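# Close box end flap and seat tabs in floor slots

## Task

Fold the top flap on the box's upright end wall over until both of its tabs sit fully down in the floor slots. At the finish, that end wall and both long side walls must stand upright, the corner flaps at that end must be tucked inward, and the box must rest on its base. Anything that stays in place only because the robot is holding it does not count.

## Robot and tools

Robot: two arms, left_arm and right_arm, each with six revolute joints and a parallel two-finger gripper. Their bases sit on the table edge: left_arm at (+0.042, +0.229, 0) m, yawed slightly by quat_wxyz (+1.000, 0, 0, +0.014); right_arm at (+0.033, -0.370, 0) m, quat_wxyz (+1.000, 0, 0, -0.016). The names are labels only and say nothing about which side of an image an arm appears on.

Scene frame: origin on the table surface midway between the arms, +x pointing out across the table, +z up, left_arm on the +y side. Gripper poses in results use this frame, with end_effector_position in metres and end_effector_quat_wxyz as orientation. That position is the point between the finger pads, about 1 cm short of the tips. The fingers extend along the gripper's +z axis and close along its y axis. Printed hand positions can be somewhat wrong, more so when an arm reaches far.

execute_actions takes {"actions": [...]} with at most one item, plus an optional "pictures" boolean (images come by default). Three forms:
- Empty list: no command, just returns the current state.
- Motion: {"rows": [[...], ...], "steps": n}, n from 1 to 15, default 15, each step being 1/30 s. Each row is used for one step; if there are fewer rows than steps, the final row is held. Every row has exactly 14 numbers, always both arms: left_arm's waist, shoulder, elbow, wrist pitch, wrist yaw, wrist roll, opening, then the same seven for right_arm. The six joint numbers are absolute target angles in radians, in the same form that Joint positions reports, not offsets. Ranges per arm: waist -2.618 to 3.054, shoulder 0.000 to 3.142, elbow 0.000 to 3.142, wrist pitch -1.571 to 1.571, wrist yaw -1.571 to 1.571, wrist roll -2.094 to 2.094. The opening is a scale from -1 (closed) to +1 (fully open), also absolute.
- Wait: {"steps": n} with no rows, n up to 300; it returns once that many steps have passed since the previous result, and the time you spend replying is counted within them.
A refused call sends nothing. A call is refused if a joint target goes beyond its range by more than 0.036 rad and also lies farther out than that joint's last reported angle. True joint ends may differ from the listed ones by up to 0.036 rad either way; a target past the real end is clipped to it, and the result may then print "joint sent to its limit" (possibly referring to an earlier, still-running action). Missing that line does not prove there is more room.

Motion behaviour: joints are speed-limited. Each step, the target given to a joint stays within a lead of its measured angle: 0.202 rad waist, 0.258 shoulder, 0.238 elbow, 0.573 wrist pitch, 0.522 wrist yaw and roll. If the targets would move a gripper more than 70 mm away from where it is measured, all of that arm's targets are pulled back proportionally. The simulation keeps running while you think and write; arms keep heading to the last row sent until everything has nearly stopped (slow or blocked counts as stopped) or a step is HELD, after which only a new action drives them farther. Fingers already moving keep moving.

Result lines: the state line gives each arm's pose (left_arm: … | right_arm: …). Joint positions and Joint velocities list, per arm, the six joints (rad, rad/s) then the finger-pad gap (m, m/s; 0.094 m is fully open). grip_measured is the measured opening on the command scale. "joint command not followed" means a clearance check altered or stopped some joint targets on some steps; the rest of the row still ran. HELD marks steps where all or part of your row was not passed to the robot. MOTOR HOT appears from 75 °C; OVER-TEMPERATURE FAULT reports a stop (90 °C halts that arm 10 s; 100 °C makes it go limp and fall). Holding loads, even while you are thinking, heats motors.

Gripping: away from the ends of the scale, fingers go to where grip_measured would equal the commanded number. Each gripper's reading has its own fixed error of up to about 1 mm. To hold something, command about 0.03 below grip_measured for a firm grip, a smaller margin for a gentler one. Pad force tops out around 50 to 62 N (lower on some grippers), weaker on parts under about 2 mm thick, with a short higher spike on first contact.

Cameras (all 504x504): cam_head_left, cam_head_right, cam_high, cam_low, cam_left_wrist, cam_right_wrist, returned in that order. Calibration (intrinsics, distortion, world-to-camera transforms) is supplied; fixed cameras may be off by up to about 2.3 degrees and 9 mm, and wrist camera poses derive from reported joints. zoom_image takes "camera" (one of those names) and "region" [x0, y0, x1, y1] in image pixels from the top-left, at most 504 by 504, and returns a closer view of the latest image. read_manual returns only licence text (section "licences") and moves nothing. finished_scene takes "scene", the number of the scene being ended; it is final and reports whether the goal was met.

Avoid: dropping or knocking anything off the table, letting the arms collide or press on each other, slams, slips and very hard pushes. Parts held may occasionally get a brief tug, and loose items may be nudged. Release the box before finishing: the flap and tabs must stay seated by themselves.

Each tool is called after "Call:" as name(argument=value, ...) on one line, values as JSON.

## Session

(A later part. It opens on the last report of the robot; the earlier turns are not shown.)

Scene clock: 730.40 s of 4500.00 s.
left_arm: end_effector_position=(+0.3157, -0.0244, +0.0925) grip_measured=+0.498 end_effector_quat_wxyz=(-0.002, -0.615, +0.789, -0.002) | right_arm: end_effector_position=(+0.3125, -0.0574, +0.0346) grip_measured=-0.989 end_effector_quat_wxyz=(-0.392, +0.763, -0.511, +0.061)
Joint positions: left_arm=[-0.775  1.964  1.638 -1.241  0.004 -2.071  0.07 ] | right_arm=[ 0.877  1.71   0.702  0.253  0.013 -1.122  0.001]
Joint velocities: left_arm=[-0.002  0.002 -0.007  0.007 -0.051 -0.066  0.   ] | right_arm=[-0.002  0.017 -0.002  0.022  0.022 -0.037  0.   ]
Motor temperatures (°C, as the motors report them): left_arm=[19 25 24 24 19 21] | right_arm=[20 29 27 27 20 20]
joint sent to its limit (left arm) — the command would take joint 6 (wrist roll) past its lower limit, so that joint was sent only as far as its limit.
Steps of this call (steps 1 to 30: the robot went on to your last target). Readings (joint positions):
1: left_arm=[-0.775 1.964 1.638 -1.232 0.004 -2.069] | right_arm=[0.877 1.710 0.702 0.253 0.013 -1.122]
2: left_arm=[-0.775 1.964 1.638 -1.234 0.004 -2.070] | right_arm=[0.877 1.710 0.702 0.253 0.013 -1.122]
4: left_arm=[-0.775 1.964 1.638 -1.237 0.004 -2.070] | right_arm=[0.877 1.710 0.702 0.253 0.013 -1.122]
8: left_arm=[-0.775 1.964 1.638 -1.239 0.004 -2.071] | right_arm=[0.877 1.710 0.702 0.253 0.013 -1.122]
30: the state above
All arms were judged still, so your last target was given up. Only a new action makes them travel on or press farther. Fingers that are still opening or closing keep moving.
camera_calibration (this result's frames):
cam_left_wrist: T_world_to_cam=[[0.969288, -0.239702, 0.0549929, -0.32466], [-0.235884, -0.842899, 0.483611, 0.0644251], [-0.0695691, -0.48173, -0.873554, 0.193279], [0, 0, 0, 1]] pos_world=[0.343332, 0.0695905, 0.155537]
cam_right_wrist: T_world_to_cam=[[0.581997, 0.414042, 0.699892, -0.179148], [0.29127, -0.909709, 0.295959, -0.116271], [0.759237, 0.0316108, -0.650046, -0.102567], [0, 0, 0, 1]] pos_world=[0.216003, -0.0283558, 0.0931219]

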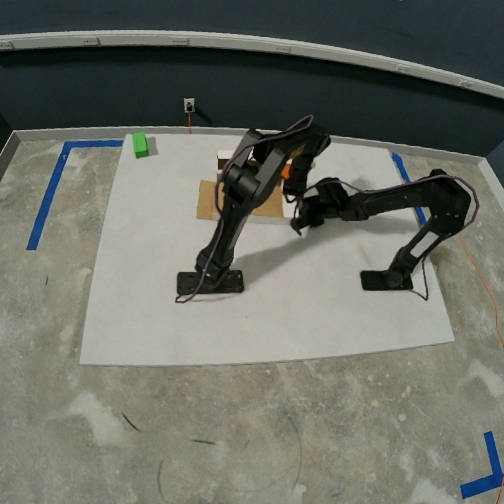

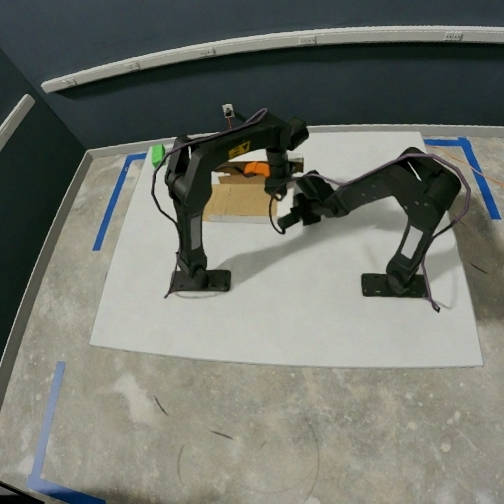

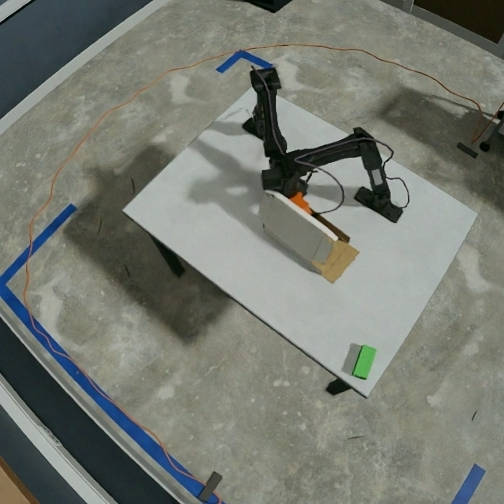

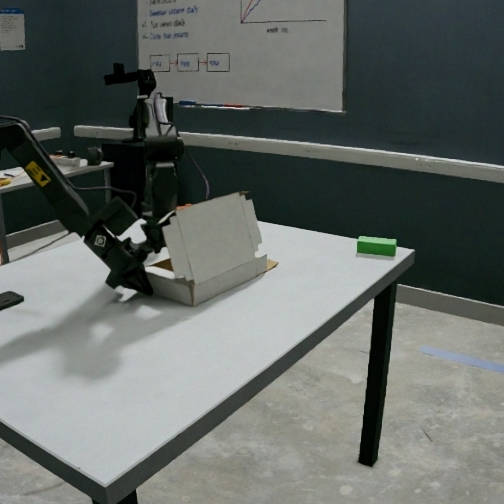

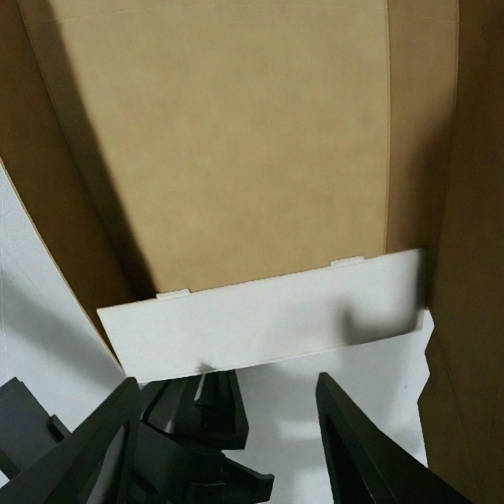

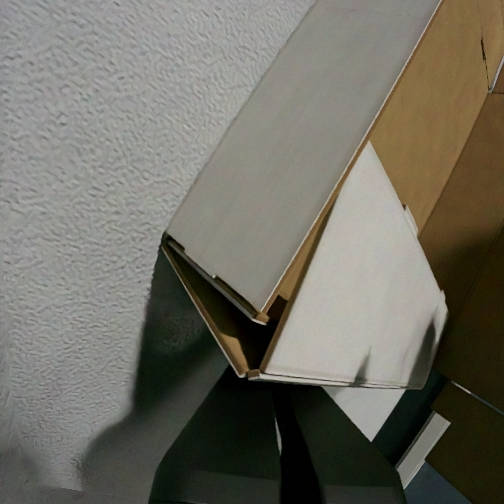

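Call:
execute_actions(actions=[{"rows":[[-0.735,1.95,1.66,-1.269,0,-2.06,0.5,0.88,1.70,0.72,0.264,0,-1.113,-1],[-0.735,1.95,1.66,-1.269,0,-2.06,0.5,0.88,1.70,0.72,0.264,0,-1.113,-1],[-0.735,1.95,1.66,-1.269,0,-2.06,0.5,0.88,1.70,0.72,0.264,0,-1.113,-1],[-0.735,1.95,1.66,-1.269,0,-2.06,0.5,0.88,1.70,0.72,0.264,0,-1.113,-1],[-0.735,1.97,1.55,-1.14,0,-2.06,0.5,0.88,1.70,0.72,0.264,0,-1.113,-1],[-0.735,1.97,1.55,-1.14,0,-2.06,0.5,0.88,1.70,0.72,0.264,0,-1.113,-1],[-0.735,1.97,1.55,-1.14,0,-2.06,0.5,0.88,1.70,0.72,0.264,0,-1.113,-1],[-0.735,1.97,1.55,-1.14,0,-2.06,0.5,0.88,1.70,0.72,0.264,0,-1.113,-1],[-0.735,1.97,1.55,-1.14,0,-2.06,0.5,0.88,1.70,0.72,0.264,0,-1.113,-1],[-0.735,1.99,1.45,-1.02,0,-2.06,0.5,0.88,1.70,0.72,0.264,0,-1.113,-1]],"steps":15}], pictures=false)

Call:
execute_actions(actions=[{"steps":20}])

Scene clock: 753.37 s of 4500.00 s.
left_arm: end_effector_position=(+0.3228, -0.0129, +0.0515) grip_measured=+0.498 end_effector_quat_wxyz=(-0.001, -0.627, +0.779, -0.010) | right_arm: end_effector_position=(+0.3125, -0.0574, +0.0346) grip_measured=-0.989 end_effector_quat_wxyz=(-0.392, +0.763, -0.511, +0.061)
Joint positions: left_arm=[-0.739  1.967  1.477 -1.062  0.005 -2.066  0.07 ] | right_arm=[ 0.877  1.71   0.702  0.253  0.013 -1.122  0.001]
Joint velocities: left_arm=[ 0.007  0.007 -0.037  0.271 -0.007 -0.051  0.   ] | right_arm=[ 0.002  0.002 -0.007  0.007 -0.066 -0.066  0.   ]
Motor temperatures (°C, as the motors report them): left_arm=[19 29 25 23 19 21] | right_arm=[20 30 27 27 20 20]
Steps of this call (steps 1 to 90: nothing new was sent; then 19.47 s passed at rest; steps 91 to 105: all 15 steps of this action). Readings (joint positions):
91: left_arm=[-0.772 1.964 1.638 -1.241 0.005 -2.071] | right_arm=[0.877 1.710 0.702 0.253 0.013 -1.122]
92: left_arm=[-0.768 1.964 1.638 -1.241 0.005 -2.070] | right_arm=[0.877 1.710 0.702 0.253 0.013 -1.122]
94: left_arm=[-0.754 1.964 1.638 -1.241 0.005 -2.069] | right_arm=[0.877 1.710 0.702 0.253 0.013 -1.122]
98: left_arm=[-0.738 1.961 1.581 -1.182 0.005 -2.067] | right_arm=[0.877 1.710 0.702 0.253 0.013 -1.122]
105: the state above

Scene clock: 754.03 s of 4500.00 s.
left_arm: end_effector_position=(+0.3256, -0.0152, +0.0515) grip_measured=+0.498 end_effector_quat_wxyz=(+0.001, -0.626, +0.779, -0.017) | right_arm: end_effector_position=(+0.3125, -0.0572, +0.0347) grip_measured=-0.989 end_effector_quat_wxyz=(-0.392, +0.763, -0.511, +0.061)
Joint positions: left_arm=[-0.739  1.967  1.477 -1.047  0.005 -2.065  0.07 ] | right_arm=[ 0.877  1.71   0.702  0.253  0.013 -1.122  0.001]
Joint velocities: left_arm=[ 0.002 -0.007 -0.002 -0.022 -0.051  0.066 -0.   ] | right_arm=[ 0.007 -0.022  0.007  0.037 -0.095 -0.022  0.   ]
Motor temperatures (°C, as the motors report them): left_arm=[19 28 25 23 19 21] | right_arm=[20 30 27 27 20 20]
Steps of this call (steps 1 to 20: the robot went on to your last target). Readings (joint positions):
1: left_arm=[-0.739 1.967 1.477 -1.057 0.005 -2.066] | right_arm=[0.877 1.710 0.702 0.253 0.013 -1.122]
2: left_arm=[-0.739 1.967 1.477 -1.052 0.005 -2.066] | right_arm=[0.877 1.710 0.702 0.253 0.013 -1.122]
4: left_arm=[-0.739 1.967 1.477 -1.050 0.005 -2.066] | right_arm=[0.877 1.710 0.702 0.253 0.013 -1.122]
8: left_arm=[-0.739 1.967 1.477 -1.047 0.005 -2.065] | right_arm=[0.877 1.710 0.702 0.253 0.013 -1.122]
20: the state above
camera_calibration (this result's frames):
cam_left_wrist: T_world_to_cam=[[0.97461, -0.209052, 0.0802053, -0.332303], [-0.220946, -0.839804, 0.495895, 0.0887934], [-0.0363112, -0.501025, -0.864671, 0.150992], [0, 0, 0, 1]] pos_world=[0.348967, 0.0807509, 0.113178]
cam_right_wrist: T_world_to_cam=[[0.581686, 0.413723, 0.700339, -0.17925], [0.291742, -0.909818, 0.295158, -0.116262], [0.759295, 0.0326292, -0.649929, -0.102437], [0, 0, 0, 1]] pos_world=[0.215965, -0.0282747, 0.0932743]

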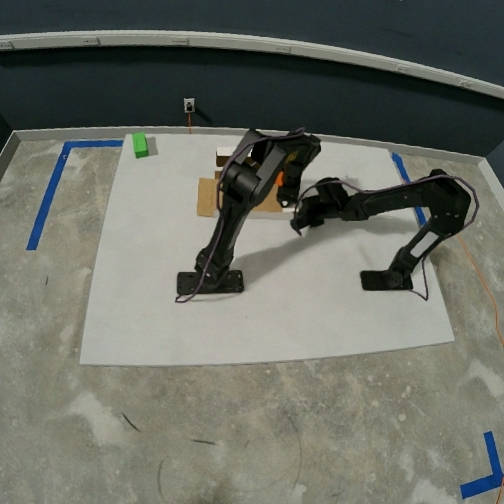

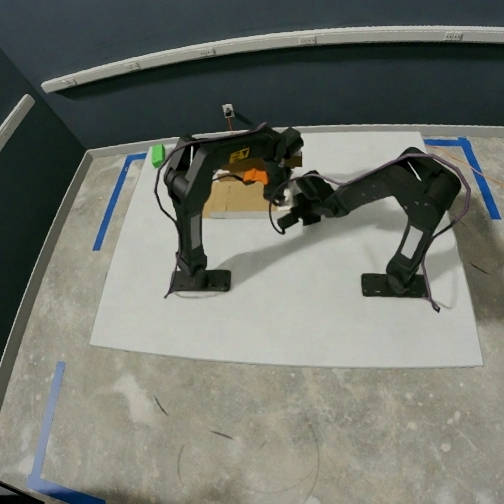

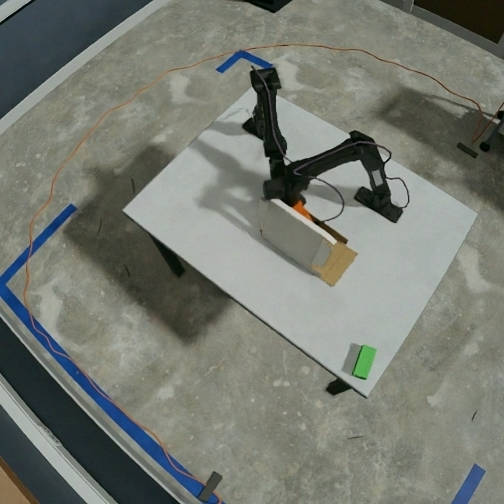

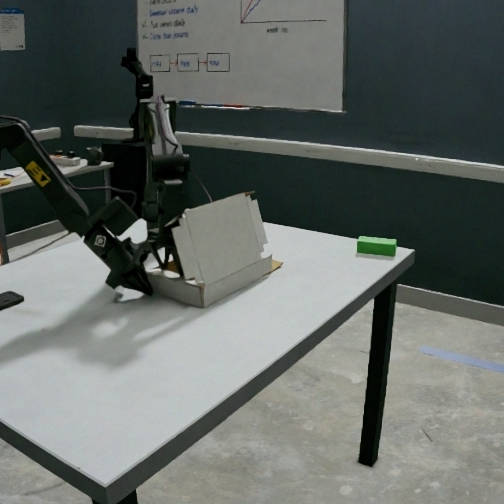

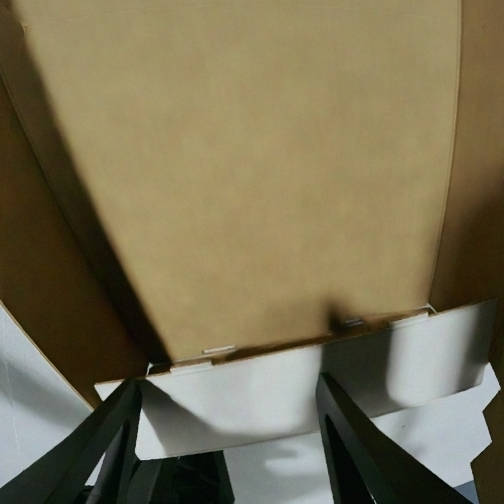

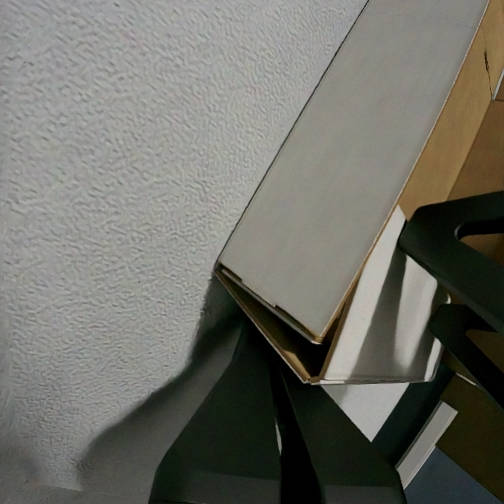

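Call:
execute_actions(actions=[{"rows":[[-0.735,1.96,1.62,-1.22,0,-2.06,0.0,0.88,1.70,0.72,0.264,0,-1.113,-1],[-0.735,1.96,1.62,-1.22,0,-2.06,0.0,0.88,1.70,0.72,0.264,0,-1.113,-1],[-0.735,1.96,1.62,-1.22,0,-2.06,0.0,0.88,1.70,0.72,0.264,0,-1.113,-1],[-0.735,1.96,1.62,-1.22,0,-2.06,0.0,0.88,1.70,0.72,0.264,0,-1.113,-1],[-0.735,1.96,1.62,-1.22,0,-2.06,0.0,0.88,1.70,0.72,0.264,0,-1.113,-1],[-0.735,1.96,1.62,-1.22,0,-2.06,0.0,0.88,1.70,0.72,0.264,0,-1.113,-1],[-0.70,2.05,1.73,-1.234,0,-2.03,0.0,0.88,1.70,0.72,0.264,0,-1.113,-1]],"steps":15}], pictures=false)

Call:
execute_actions(actions=[{"rows":[[-0.70,2.07,1.65,-1.14,0,-2.03,0.0,0.88,1.70,0.72,0.264,0,-1.113,-1]],"steps":15}])

Scene clock: 771.03 s of 4500.00 s.
left_arm: end_effector_position=(+0.3552, -0.0222, +0.0860) grip_measured=+0.002 end_effector_quat_wxyz=(+0.003, -0.630, +0.776, -0.026) | right_arm: end_effector_position=(+0.3125, -0.0572, +0.0347) grip_measured=-0.989 end_effector_quat_wxyz=(-0.392, +0.763, -0.511, +0.061)
Joint positions: left_arm=[-0.703  2.033  1.71  -1.196  0.006 -2.04   0.047] | right_arm=[ 0.877  1.71   0.702  0.253  0.013 -1.122  0.001]
Joint velocities: left_arm=[ 0.002  0.032 -0.002 -0.051  0.037  0.081  0.   ] | right_arm=[-0.022  0.012 -0.002  0.007 -0.037 -0.007 -0.001]
Motor temperatures (°C, as the motors report them): left_arm=[19 28 24 24 19 21] | right_arm=[20 30 27 28 20 20]
Steps of this call (steps 1 to 15: the robot went on to your last target; steps 16 to 90: nothing new was sent; then 13.50 s passed at rest; steps 91 to 105: all 15 steps of this action). Readings (joint positions):
91: left_arm=[-0.739 1.969 1.496 -1.072 0.005 -2.065] | right_arm=[0.877 1.710 0.702 0.253 0.013 -1.122]
92: left_arm=[-0.739 1.975 1.526 -1.107 0.005 -2.065] | right_arm=[0.877 1.710 0.702 0.253 0.013 -1.122]
94: left_arm=[-0.739 1.972 1.577 -1.136 0.005 -2.065] | right_arm=[0.877 1.710 0.702 0.253 0.013 -1.122]
98: left_arm=[-0.732 1.988 1.661 -1.186 0.006 -2.057] | right_arm=[0.877 1.710 0.702 0.253 0.013 -1.122]
105: the state above

Scene clock: 771.53 s of 4500.00 s.
left_arm: end_effector_position=(+0.3546, -0.0216, +0.0660) grip_measured=+0.002 end_effector_quat_wxyz=(+0.001, -0.629, +0.777, -0.017) | right_arm: end_effector_position=(+0.3125, -0.0572, +0.0347) grip_measured=-0.989 end_effector_quat_wxyz=(-0.392, +0.763, -0.511, +0.061)
Joint positions: left_arm=[-0.703  2.058  1.668 -1.148  0.006 -2.037  0.047] | right_arm=[ 0.877  1.71   0.702  0.253  0.013 -1.122  0.001]
Joint velocities: left_arm=[-0.007 -0.012 -0.012  0.007 -0.007  0.007 -0.001] | right_arm=[-0.012  0.002 -0.002 -0.007 -0.051 -0.022 -0.   ]
Motor temperatures (°C, as the motors report them): left_arm=[19 28 24 24 19 21] | right_arm=[20 30 27 28 20 20]
Steps of this call (steps 1 to 15: all 15 steps of this action). Readings (joint positions):
1: left_arm=[-0.703 2.034 1.704 -1.190 0.006 -2.040] | right_arm=[0.877 1.710 0.702 0.253 0.013 -1.122]
2: left_arm=[-0.703 2.034 1.696 -1.179 0.006 -2.039] | right_arm=[0.877 1.710 0.702 0.253 0.013 -1.122]
4: left_arm=[-0.703 2.042 1.680 -1.166 0.006 -2.038] | right_arm=[0.877 1.710 0.702 0.253 0.013 -1.122]
8: left_arm=[-0.703 2.057 1.668 -1.157 0.006 -2.037] | right_arm=[0.877 1.710 0.702 0.253 0.013 -1.122]
15: the state above
camera_calibration (this result's frames):
cam_left_wrist: T_world_to_cam=[[0.976048, -0.202407, 0.079761, -0.363388], [-0.215011, -0.841563, 0.495522, 0.0805256], [-0.0331732, -0.500803, -0.864925, 0.160288], [0, 0, 0, 1]] pos_world=[0.377315, 0.0744878, 0.127719]
cam_right_wrist: T_world_to_cam=[[0.581686, 0.413723, 0.700339, -0.17925], [0.291742, -0.909818, 0.295158, -0.116262], [0.759295, 0.0326292, -0.649929, -0.102437], [0, 0, 0, 1]] pos_world=[0.215965, -0.0282747, 0.0932743]

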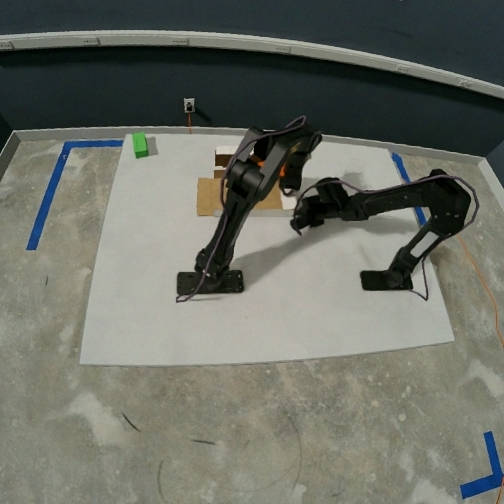

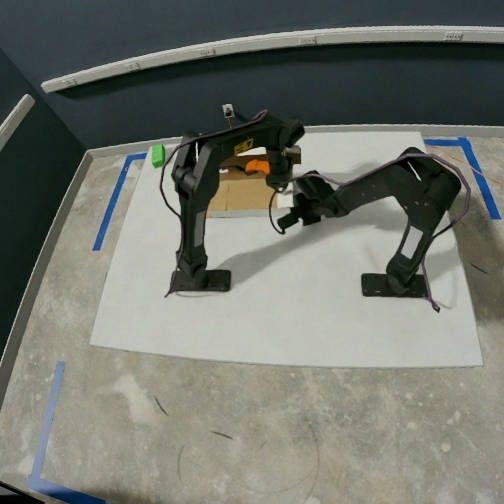

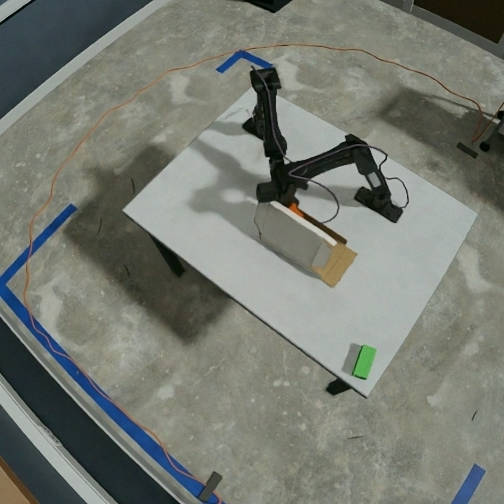

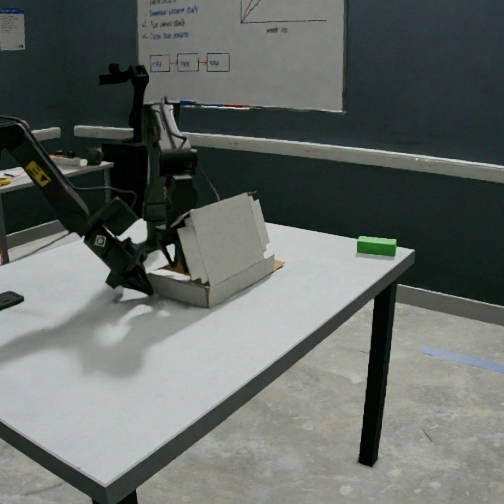

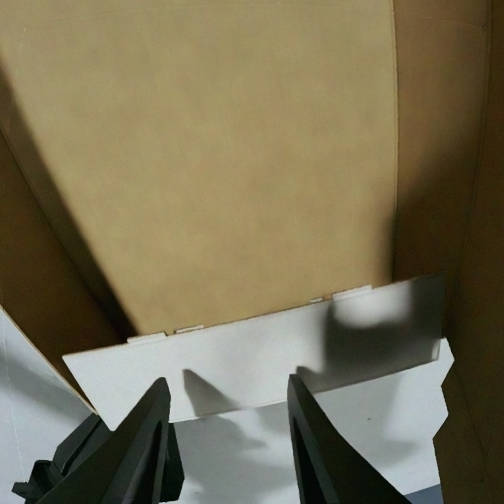

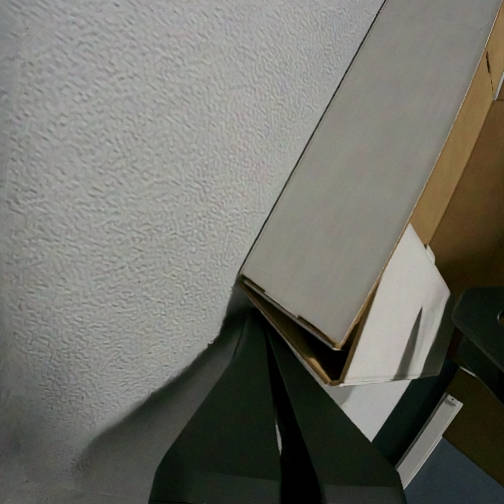

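Call:
execute_actions(actions=[{"rows":[[-0.655,2.06,1.67,-1.16,0,-2.0,0.0,0.88,1.70,0.72,0.264,0,-1.113,-1],[-0.655,2.06,1.67,-1.16,0,-2.0,0.0,0.88,1.70,0.72,0.264,0,-1.113,-1],[-0.655,2.06,1.67,-1.16,0,-2.0,0.0,0.88,1.70,0.72,0.264,0,-1.113,-1],[-0.655,2.06,1.67,-1.16,0,-2.0,0.0,0.88,1.70,0.72,0.264,0,-1.113,-1],[-0.655,2.06,1.67,-1.16,0,-2.0,0.0,0.88,1.70,0.72,0.264,0,-1.113,-1],[-0.655,2.06,1.67,-1.16,0,-2.0,0.0,0.88,1.70,0.72,0.264,0,-1.113,-1],[-0.655,2.08,1.59,-1.07,0,-2.0,0.0,0.88,1.70,0.72,0.264,0,-1.113,-1]],"steps":15}], pictures=false)

Call:
execute_actions(actions=[{"rows":[[-0.655,2.08,1.59,-1.07,0,-2.0,0.0,0.86,1.735,0.825,0.197,0,-1.113,-1]],"steps":15}], pictures=false)

Call:
execute_actions(actions=[{"steps":15}])

Scene clock: 784.90 s of 4500.00 s.
left_arm: end_effector_position=(+0.3691, -0.0088, +0.0529) grip_measured=+0.002 end_effector_quat_wxyz=(+0.004, -0.636, +0.771, -0.027) | right_arm: end_effector_position=(+0.3125, -0.0572, +0.0347) grip_measured=-0.989 end_effector_quat_wxyz=(-0.392, +0.763, -0.511, +0.061)
Joint positions: left_arm=[-0.656  2.06   1.618 -1.073  0.006 -2.008  0.047] | right_arm=[ 0.877  1.71   0.702  0.253  0.013 -1.122  0.001]
Joint velocities: left_arm=[-0.017 -0.002 -0.007  0.095 -0.081  0.022 -0.001] | right_arm=[ 0.012  0.007 -0.017 -0.022  0.051 -0.037  0.   ]
Motor temperatures (°C, as the motors report them): left_arm=[19 28 24 24 19 21] | right_arm=[20 31 27 28 20 20]
Steps of this call (steps 1 to 15: the robot went on to your last target; steps 16 to 90: nothing new was sent; then 9.87 s passed at rest; steps 91 to 105: all 15 steps of this action). Readings (joint positions):
91: left_arm=[-0.700 2.058 1.668 -1.146 0.007 -2.032] | right_arm=[0.877 1.710 0.702 0.253 0.013 -1.122]
92: left_arm=[-0.695 2.058 1.668 -1.146 0.007 -2.027] | right_arm=[0.877 1.710 0.702 0.253 0.013 -1.122]
94: left_arm=[-0.678 2.058 1.668 -1.146 0.007 -2.020] | right_arm=[0.877 1.710 0.702 0.253 0.013 -1.122]
98: left_arm=[-0.656 2.058 1.648 -1.120 0.006 -2.012] | right_arm=[0.877 1.710 0.702 0.253 0.013 -1.122]
105: the state above

Scene clock: 785.40 s of 4500.00 s.
left_arm: end_effector_position=(+0.3694, -0.0090, +0.0529) grip_measured=+0.002 end_effector_quat_wxyz=(+0.004, -0.635, +0.772, -0.028) | right_arm: end_effector_position=(+0.3313, -0.0431, +0.0530) grip_measured=-0.989 end_effector_quat_wxyz=(-0.405, +0.755, -0.512, +0.064)
Joint positions: left_arm=[-0.656  2.06   1.618 -1.072  0.006 -2.006  0.047] | right_arm=[ 0.866  1.732  0.8    0.206  0.011 -1.122  0.001]
Joint velocities: left_arm=[ 0.002  0.017  0.002 -0.051  0.066 -0.037  0.001] | right_arm=[-0.002 -0.027  0.007 -0.022 -0.081  0.022  0.001]
Motor temperatures (°C, as the motors report them): left_arm=[19 28 24 24 19 21] | right_arm=[20 31 27 28 20 20]
Steps of this call (steps 1 to 15: all 15 steps of this action). Readings (joint positions):
1: left_arm=[-0.656 2.060 1.618 -1.072 0.006 -2.008] | right_arm=[0.875 1.712 0.714 0.237 0.012 -1.122]
2: left_arm=[-0.656 2.060 1.618 -1.072 0.006 -2.007] | right_arm=[0.874 1.722 0.736 0.219 0.011 -1.122]
4: left_arm=[-0.656 2.060 1.618 -1.072 0.006 -2.007] | right_arm=[0.869 1.732 0.775 0.213 0.011 -1.122]
8: left_arm=[-0.656 2.060 1.618 -1.072 0.006 -2.007] | right_arm=[0.866 1.732 0.800 0.213 0.011 -1.122]
15: the state above

Scene clock: 785.90 s of 4500.00 s.
left_arm: end_effector_position=(+0.3694, -0.0090, +0.0529) grip_measured=+0.002 end_effector_quat_wxyz=(+0.004, -0.635, +0.772, -0.028) | right_arm: end_effector_position=(+0.3312, -0.0432, +0.0527) grip_measured=-0.989 end_effector_quat_wxyz=(-0.404, +0.755, -0.512, +0.064)
Joint positions: left_arm=[-0.656  2.06   1.618 -1.072  0.006 -2.006  0.047] | right_arm=[ 0.866  1.732  0.8    0.205  0.011 -1.122  0.001]
Joint velocities: left_arm=[ 0.012 -0.012 -0.022  0.007  0.007 -0.037  0.   ] | right_arm=[ 0.007 -0.002 -0.007  0.022 -0.051  0.051 -0.   ]
Motor temperatures (°C, as the motors report them): left_arm=[19 28 24 24 19 21] | right_arm=[20 31 27 28 20 20]
Steps of this call (steps 1 to 15: the robot went on to your last target). Readings (joint positions):
1: left_arm=[-0.656 2.060 1.618 -1.072 0.006 -2.006] | right_arm=[0.866 1.732 0.800 0.205 0.011 -1.122]
2: left_arm=[-0.656 2.060 1.618 -1.072 0.006 -2.006] | right_arm=[0.866 1.732 0.800 0.205 0.011 -1.122]
4: left_arm=[-0.656 2.060 1.618 -1.072 0.006 -2.006] | right_arm=[0.866 1.732 0.800 0.205 0.011 -1.122]
8: left_arm=[-0.656 2.060 1.618 -1.072 0.006 -2.006] | right_arm=[0.866 1.732 0.800 0.205 0.011 -1.122]
15: the state above
All arms were judged still, so your last target was given up. Only a new action makes them travel on or press farther. Fingers that are still opening or closing keep moving.
camera_calibration (this result's frames):
cam_left_wrist: T_world_to_cam=[[0.977582, -0.184395, 0.101649, -0.375878], [-0.210426, -0.838537, 0.50257, 0.0988161], [-0.00743478, -0.512693, -0.85854, 0.145776], [0, 0, 0, 1]] pos_world=[0.389329, 0.0882891, 0.1137]
cam_right_wrist: T_world_to_cam=[[0.573745, 0.393559, 0.718281, -0.207761], [0.277495, -0.918524, 0.28162, -0.109242], [0.770593, 0.0377412, -0.636209, -0.109609], [0, 0, 0, 1]] pos_world=[0.23398, -0.0144383, 0.110261]

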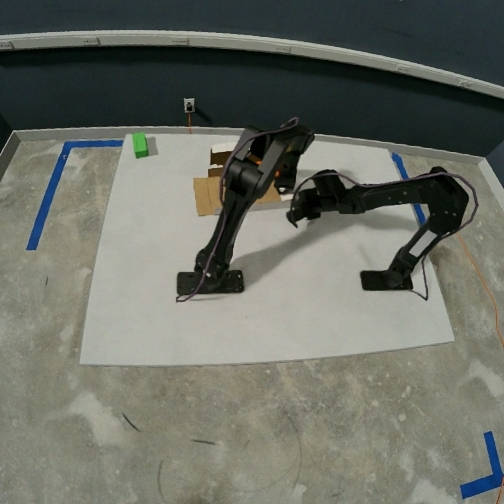

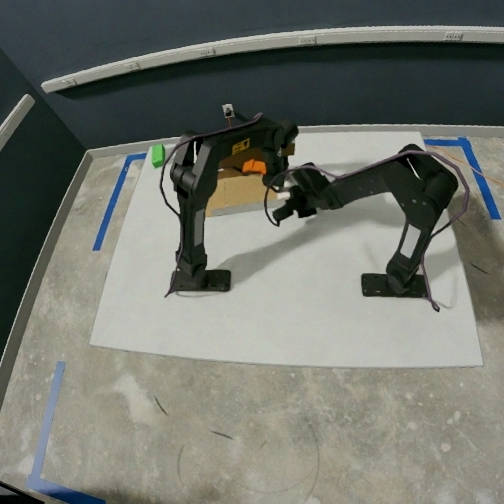

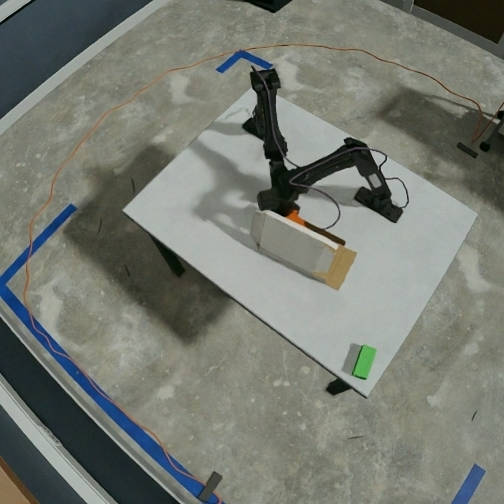

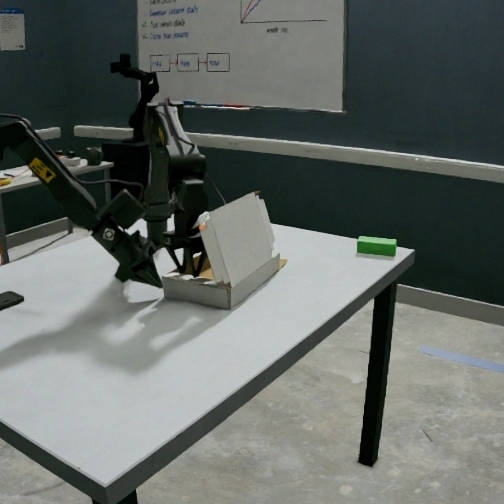

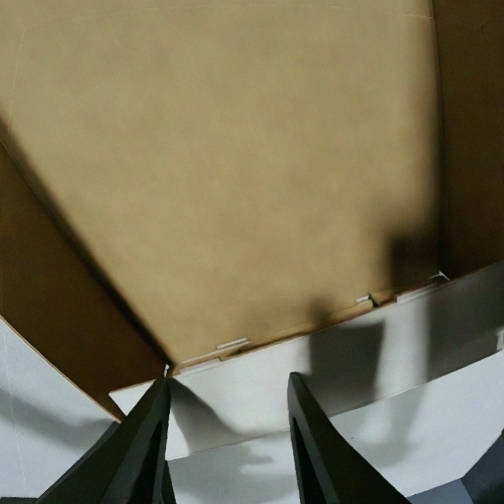

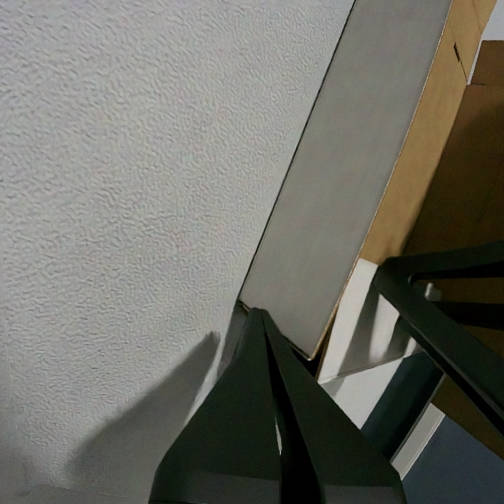

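Call:
execute_actions(actions=[{"rows":[[-0.655,2.04,1.74,-1.25,0,-2.0,0.0,0.86,1.735,0.825,0.197,0,-1.113,-1],[-0.655,2.04,1.74,-1.25,0,-2.0,0.0,0.86,1.735,0.825,0.197,0,-1.113,-1],[-0.655,2.04,1.74,-1.25,0,-2.0,0.0,0.86,1.735,0.825,0.197,0,-1.113,-1],[-0.655,2.04,1.74,-1.25,0,-2.0,0.0,0.86,1.735,0.825,0.197,0,-1.113,-1],[-0.655,2.04,1.74,-1.25,0,-2.0,0.0,0.86,1.735,0.825,0.197,0,-1.113,-1],[-0.655,2.04,1.74,-1.25,0,-2.0,0.0,0.86,1.735,0.825,0.197,0,-1.113,-1],[-0.6,1.76,1.42,-1.212,0,-2.015,0.2,0.86,1.735,0.825,0.197,0,-1.113,-1],[-0.6,1.76,1.42,-1.212,0,-2.015,0.2,0.86,1.735,0.825,0.197,0,-1.113,-1],[-0.6,1.76,1.42,-1.212,0,-2.015,0.2,0.86,1.735,0.825,0.197,0,-1.113,-1],[-0.443,1.76,1.42,-1.212,0,-2.015,0.2,0.86,1.735,0.825,0.197,0,-1.113,-1]],"steps":15}], pictures=false)

Call:
execute_actions(actions=[{"steps":20}])

Scene clock: 810.87 s of 4500.00 s.
left_arm: end_effector_position=(+0.3526, +0.0993, +0.1151) grip_measured=+0.198 end_effector_quat_wxyz=(-0.012, +0.720, -0.693, +0.032) | right_arm: end_effector_position=(+0.3312, -0.0432, +0.0527) grip_measured=-0.989 end_effector_quat_wxyz=(-0.404, +0.755, -0.512, +0.064)
Joint positions: left_arm=[-0.426  1.754  1.454 -1.202  0.    -2.009  0.056] | right_arm=[ 0.866  1.732  0.8    0.205  0.011 -1.122  0.001]
Joint velocities: left_arm=[ 0.437  0.002 -0.076  0.007 -0.154 -0.007  0.001] | right_arm=[-0.012 -0.002 -0.012 -0.051 -0.051 -0.037 -0.001]
Motor temperatures (°C, as the motors report them): left_arm=[19 29 23 24 19 21] | right_arm=[20 30 27 27 20 20]
Steps of this call (steps 1 to 90: nothing new was sent; then 21.47 s passed at rest; steps 91 to 105: all 15 steps of this action). Readings (joint positions):
91: left_arm=[-0.656 2.062 1.633 -1.094 0.006 -2.006] | right_arm=[0.866 1.732 0.800 0.205 0.011 -1.122]
92: left_arm=[-0.656 2.064 1.657 -1.126 0.006 -2.006] | right_arm=[0.866 1.732 0.800 0.205 0.011 -1.122]
94: left_arm=[-0.656 2.059 1.699 -1.161 0.006 -2.006] | right_arm=[0.866 1.732 0.800 0.205 0.011 -1.122]
98: left_arm=[-0.647 1.955 1.609 -1.126 0.008 -2.006] | right_arm=[0.866 1.732 0.800 0.205 0.011 -1.122]
105: the state above

Scene clock: 811.53 s of 4500.00 s.
left_arm: end_effector_position=(+0.3485, +0.0976, +0.1118) grip_measured=+0.198 end_effector_quat_wxyz=(-0.011, +0.717, -0.696, +0.026) | right_arm: end_effector_position=(+0.3312, -0.0432, +0.0527) grip_measured=-0.989 end_effector_quat_wxyz=(-0.404, +0.755, -0.512, +0.064)
Joint positions: left_arm=[-0.436  1.754  1.441 -1.201 -0.001 -2.01   0.056] | right_arm=[ 0.866  1.732  0.8    0.205  0.011 -1.122  0.001]
Joint velocities: left_arm=[-0.017  0.002 -0.022  0.022 -0.022  0.037 -0.   ] | right_arm=[ 0.017 -0.007 -0.002 -0.022  0.022  0.022 -0.001]
Motor temperatures (°C, as the motors report them): left_arm=[19 29 23 24 19 21] | right_arm=[20 30 27 27 20 20]
Steps of this call (steps 1 to 20: the robot went on to your last target). Readings (joint positions):
1: left_arm=[-0.418 1.754 1.450 -1.201 -0.003 -2.009] | right_arm=[0.866 1.732 0.800 0.205 0.011 -1.122]
2: left_arm=[-0.419 1.754 1.446 -1.201 -0.004 -2.010] | right_arm=[0.866 1.732 0.800 0.205 0.011 -1.122]
4: left_arm=[-0.427 1.754 1.442 -1.201 -0.003 -2.010] | right_arm=[0.866 1.732 0.800 0.205 0.011 -1.122]
8: left_arm=[-0.436 1.754 1.441 -1.201 -0.001 -2.010] | right_arm=[0.866 1.732 0.800 0.205 0.011 -1.122]
20: the state above
camera_calibration (this result's frames):
cam_left_wrist: T_world_to_cam=[[0.993841, 0.0359159, 0.104838, -0.369235], [-0.0211181, -0.867308, 0.497324, 0.0916696], [0.108788, -0.496475, -0.861207, 0.209034], [0, 0, 0, 1]] pos_world=[0.346156, 0.196547, 0.173142]
cam_right_wrist: T_world_to_cam=[[0.573745, 0.393559, 0.718281, -0.207761], [0.277495, -0.918524, 0.28162, -0.109242], [0.770593, 0.0377412, -0.636209, -0.109609], [0, 0, 0, 1]] pos_world=[0.23398, -0.0144383, 0.110261]

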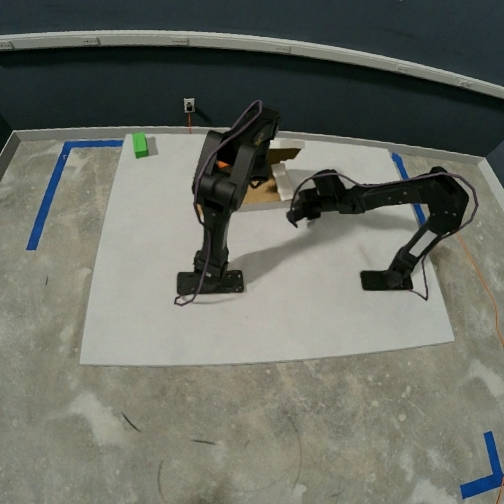

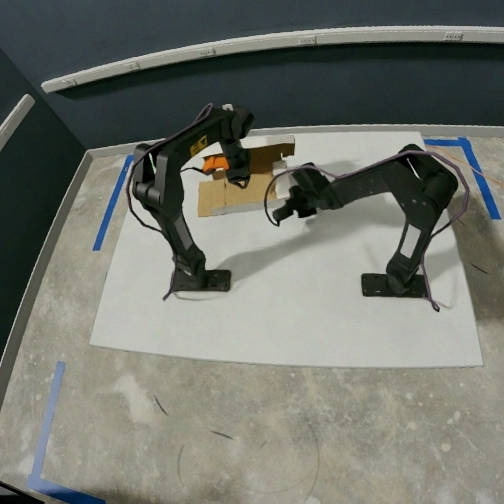

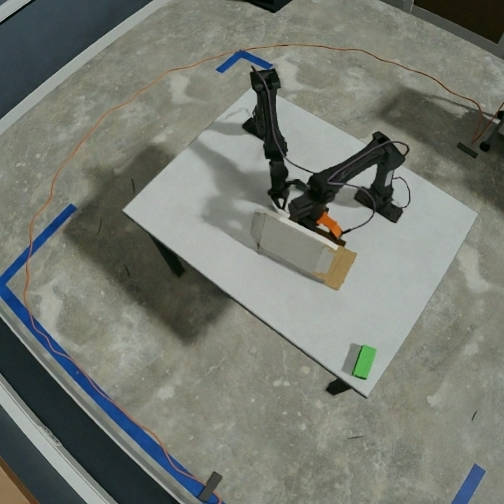

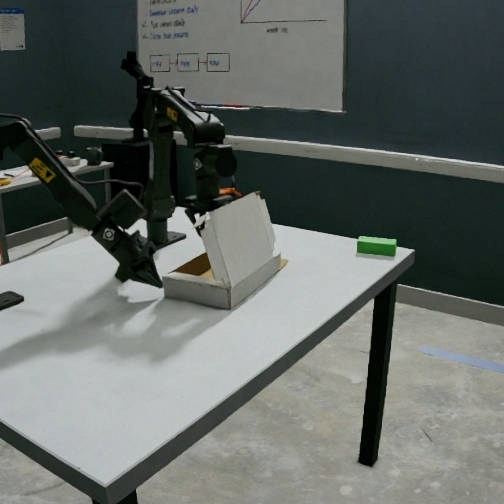

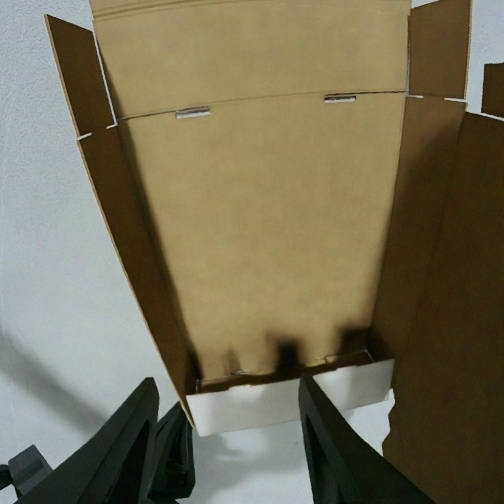

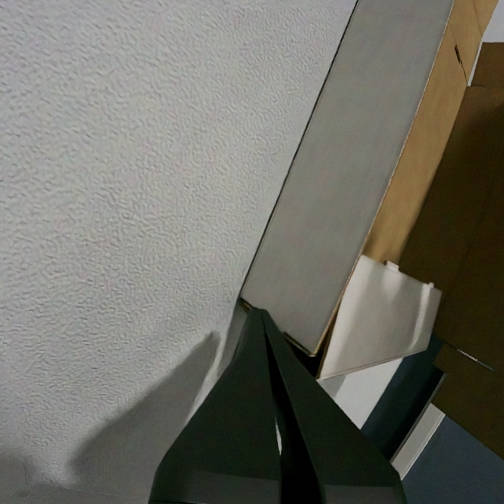

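Call:
execute_actions(actions=[{"rows":[[-0.52,2.04,1.72,-1.25,0,-2.06,0,0.776,1.735,0.825,0.197,0,-1.113,-1],[-0.52,2.04,1.72,-1.25,0,-2.06,0,0.776,1.735,0.825,0.197,0,-1.113,-1],[-0.52,2.04,1.72,-1.25,0,-2.06,0,0.776,1.735,0.825,0.197,0,-1.113,-1],[-0.52,2.04,1.72,-1.25,0,-2.06,0,0.776,1.735,0.825,0.197,0,-1.113,-1],[-0.52,2.04,1.72,-1.25,0,-2.06,0,0.776,1.735,0.825,0.197,0,-1.113,-1],[-0.52,2.04,1.72,-1.25,0,-2.06,0,0.776,1.735,0.825,0.197,0,-1.113,-1],[-0.52,2.04,1.72,-1.25,0,-2.06,0,0.776,1.735,0.825,0.197,0,-1.113,-1],[-0.52,2.04,1.72,-1.25,0,-2.06,0,0.776,1.87,0.99,0.169,0,-1.113,-1]],"steps":15}], pictures=false)

Call:
execute_actions(actions=[{"rows":[[-0.52,2.08,1.58,-1.07,0,-2.06,0,0.776,1.87,0.99,0.169,0,-1.113,-1]],"steps":15}], pictures=false)

Call:
execute_actions(actions=[{"steps":15}])

Scene clock: 839.70 s of 4500.00 s.
left_arm: end_effector_position=(+0.3874, +0.0419, +0.0774) grip_measured=+0.002 end_effector_quat_wxyz=(+0.001, +0.701, -0.713, +0.002) | right_arm: end_effector_position=(+0.3890, -0.0460, +0.0487) grip_measured=-0.989 end_effector_quat_wxyz=(-0.400, +0.731, -0.547, +0.081)
Joint positions: left_arm=[-0.525  2.05   1.703 -1.22   0.004 -2.052  0.047] | right_arm=[ 0.771  1.871  0.962  0.179  0.008 -1.122  0.001]
Joint velocities: left_arm=[-0.022  0.007  0.002 -0.037 -0.037 -0.051  0.   ] | right_arm=[-0.007 -0.007  0.022  0.022 -0.095 -0.022 -0.002]
Motor temperatures (°C, as the motors report them): left_arm=[19 28 24 23 19 21] | right_arm=[20 30 28 27 20 20]
Steps of this call (steps 1 to 15: the robot went on to your last target; steps 16 to 90: nothing new was sent; then 24.67 s passed at rest; steps 91 to 105: all 15 steps of this action). Readings (joint positions):
91: left_arm=[-0.443 1.785 1.479 -1.237 -0.003 -2.016] | right_arm=[0.857 1.732 0.800 0.204 0.006 -1.122]
92: left_arm=[-0.456 1.848 1.564 -1.276 -0.004 -2.026] | right_arm=[0.840 1.732 0.800 0.204 0.001 -1.122]
94: left_arm=[-0.490 1.965 1.682 -1.237 -0.004 -2.035] | right_arm=[0.796 1.732 0.800 0.204 0.003 -1.122]
98: left_arm=[-0.525 2.050 1.703 -1.212 0.003 -2.046] | right_arm=[0.771 1.747 0.822 0.184 0.008 -1.122]
105: the state above

Scene clock: 840.20 s of 4500.00 s.
left_arm: end_effector_position=(+0.3873, +0.0402, +0.0540) grip_measured=+0.002 end_effector_quat_wxyz=(+0.004, +0.702, -0.712, +0.009) | right_arm: end_effector_position=(+0.3887, -0.0463, +0.0482) grip_measured=-0.989 end_effector_quat_wxyz=(-0.399, +0.732, -0.547, +0.081)
Joint positions: left_arm=[-0.525  2.056  1.617 -1.117  0.012 -2.055  0.047] | right_arm=[ 0.771  1.871  0.962  0.176  0.008 -1.122  0.001]
Joint velocities: left_arm=[ 0.012 -0.007 -0.022  0.066 -0.051 -0.037 -0.   ] | right_arm=[-0.017 -0.012 -0.017  0.022  0.007 -0.022 -0.   ]
Motor temperatures (°C, as the motors report them): left_arm=[19 28 24 23 19 21] | right_arm=[20 30 28 27 20 20]
Steps of this call (steps 1 to 15: all 15 steps of this action). Readings (joint positions):
1: left_arm=[-0.525 2.049 1.687 -1.200 0.004 -2.053] | right_arm=[0.771 1.871 0.962 0.179 0.008 -1.122]
2: left_arm=[-0.525 2.046 1.663 -1.169 0.004 -2.053] | right_arm=[0.771 1.871 0.962 0.178 0.008 -1.122]
4: left_arm=[-0.525 2.055 1.621 -1.132 0.004 -2.053] | right_arm=[0.771 1.871 0.962 0.178 0.008 -1.122]
8: left_arm=[-0.525 2.056 1.617 -1.120 0.012 -2.055] | right_arm=[0.771 1.871 0.962 0.177 0.008 -1.122]
15: the state above

Scene clock: 840.70 s of 4500.00 s.
left_arm: end_effector_position=(+0.3873, +0.0402, +0.0540) grip_measured=+0.002 end_effector_quat_wxyz=(+0.004, +0.702, -0.712, +0.009) | right_arm: end_effector_position=(+0.3887, -0.0463, +0.0482) grip_measured=-0.989 end_effector_quat_wxyz=(-0.399, +0.732, -0.547, +0.081)
Joint positions: left_arm=[-0.525  2.056  1.617 -1.117  0.012 -2.055  0.047] | right_arm=[ 0.771  1.871  0.962  0.176  0.008 -1.122  0.001]
Joint velocities: left_arm=[ 0.002  0.007  0.002 -0.007 -0.022 -0.037  0.   ] | right_arm=[-0.007 -0.002  0.012 -0.095  0.022  0.022  0.001]
Motor temperatures (°C, as the motors report them): left_arm=[19 28 24 23 19 21] | right_arm=[20 31 28 27 20 20]
Steps of this call (steps 1 to 15: the robot went on to your last target). Readings (joint positions):
1: left_arm=[-0.525 2.056 1.617 -1.117 0.012 -2.055] | right_arm=[0.771 1.871 0.962 0.176 0.008 -1.122]
2: left_arm=[-0.525 2.056 1.617 -1.117 0.012 -2.055] | right_arm=[0.771 1.871 0.962 0.176 0.008 -1.122]
4: left_arm=[-0.525 2.056 1.617 -1.117 0.012 -2.055] | right_arm=[0.771 1.871 0.962 0.176 0.008 -1.122]
8: left_arm=[-0.525 2.056 1.617 -1.117 0.012 -2.055] | right_arm=[0.771 1.871 0.962 0.176 0.008 -1.122]
15: the state above
All arms were judged still, so your last target was given up. Only a new action makes them travel on or press farther. Fingers that are still opening or closing keep moving.
camera_calibration (this result's frames):
cam_left_wrist: T_world_to_cam=[[0.998115, -0.00871254, 0.0607476, -0.397216], [-0.0376462, -0.868669, 0.49396, 0.0780436], [0.0484659, -0.495316, -0.86736, 0.150164], [0, 0, 0, 1]] pos_world=[0.392128, 0.138712, 0.115826]
cam_right_wrist: T_world_to_cam=[[0.611112, 0.340082, 0.714763, -0.253094], [0.19345, -0.939784, 0.281749, -0.0950178], [0.767541, -0.0339093, -0.640103, -0.158636], [0, 0, 0, 1]] pos_world=[0.29481, -0.00860245, 0.106131]

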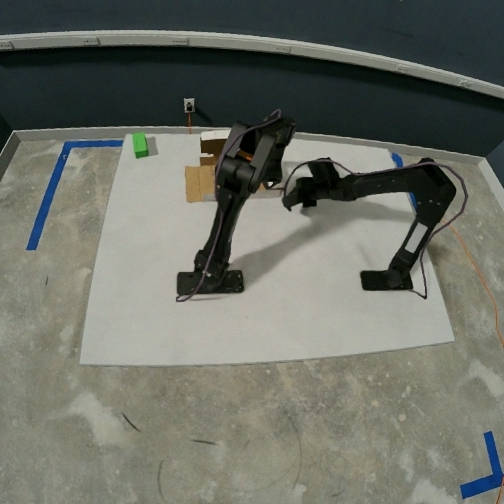

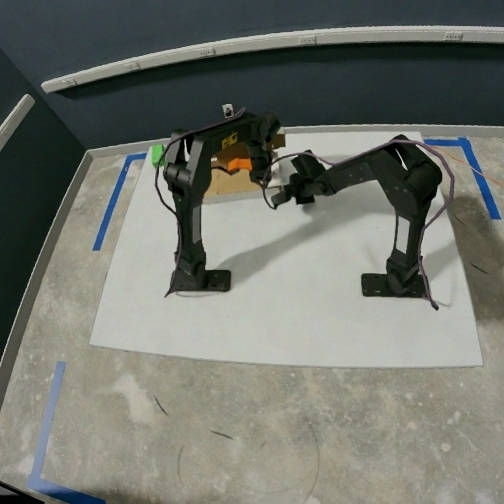

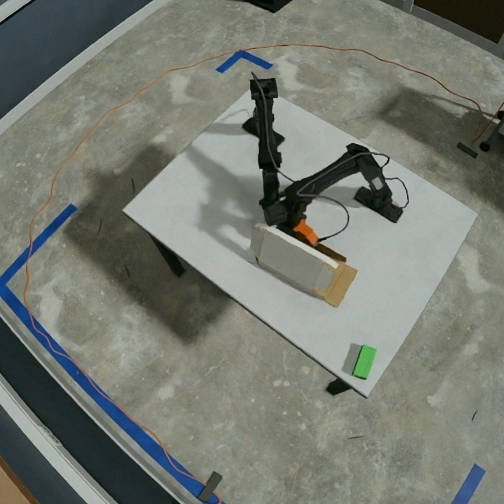

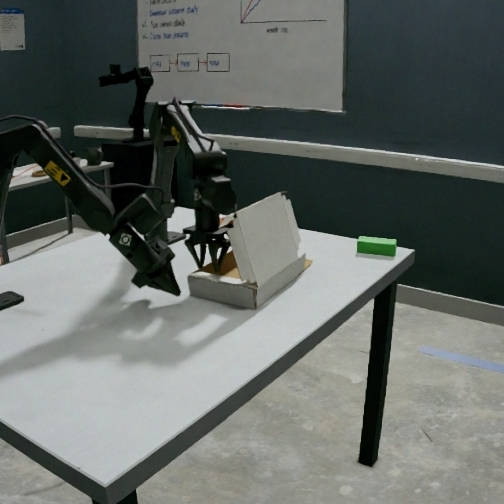

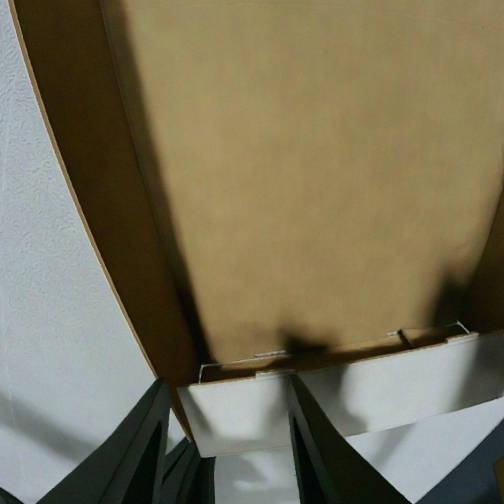

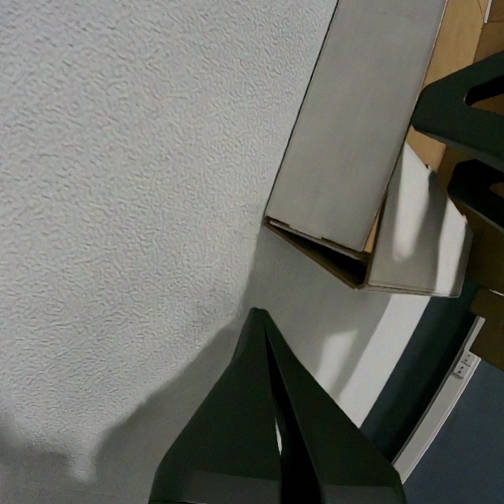

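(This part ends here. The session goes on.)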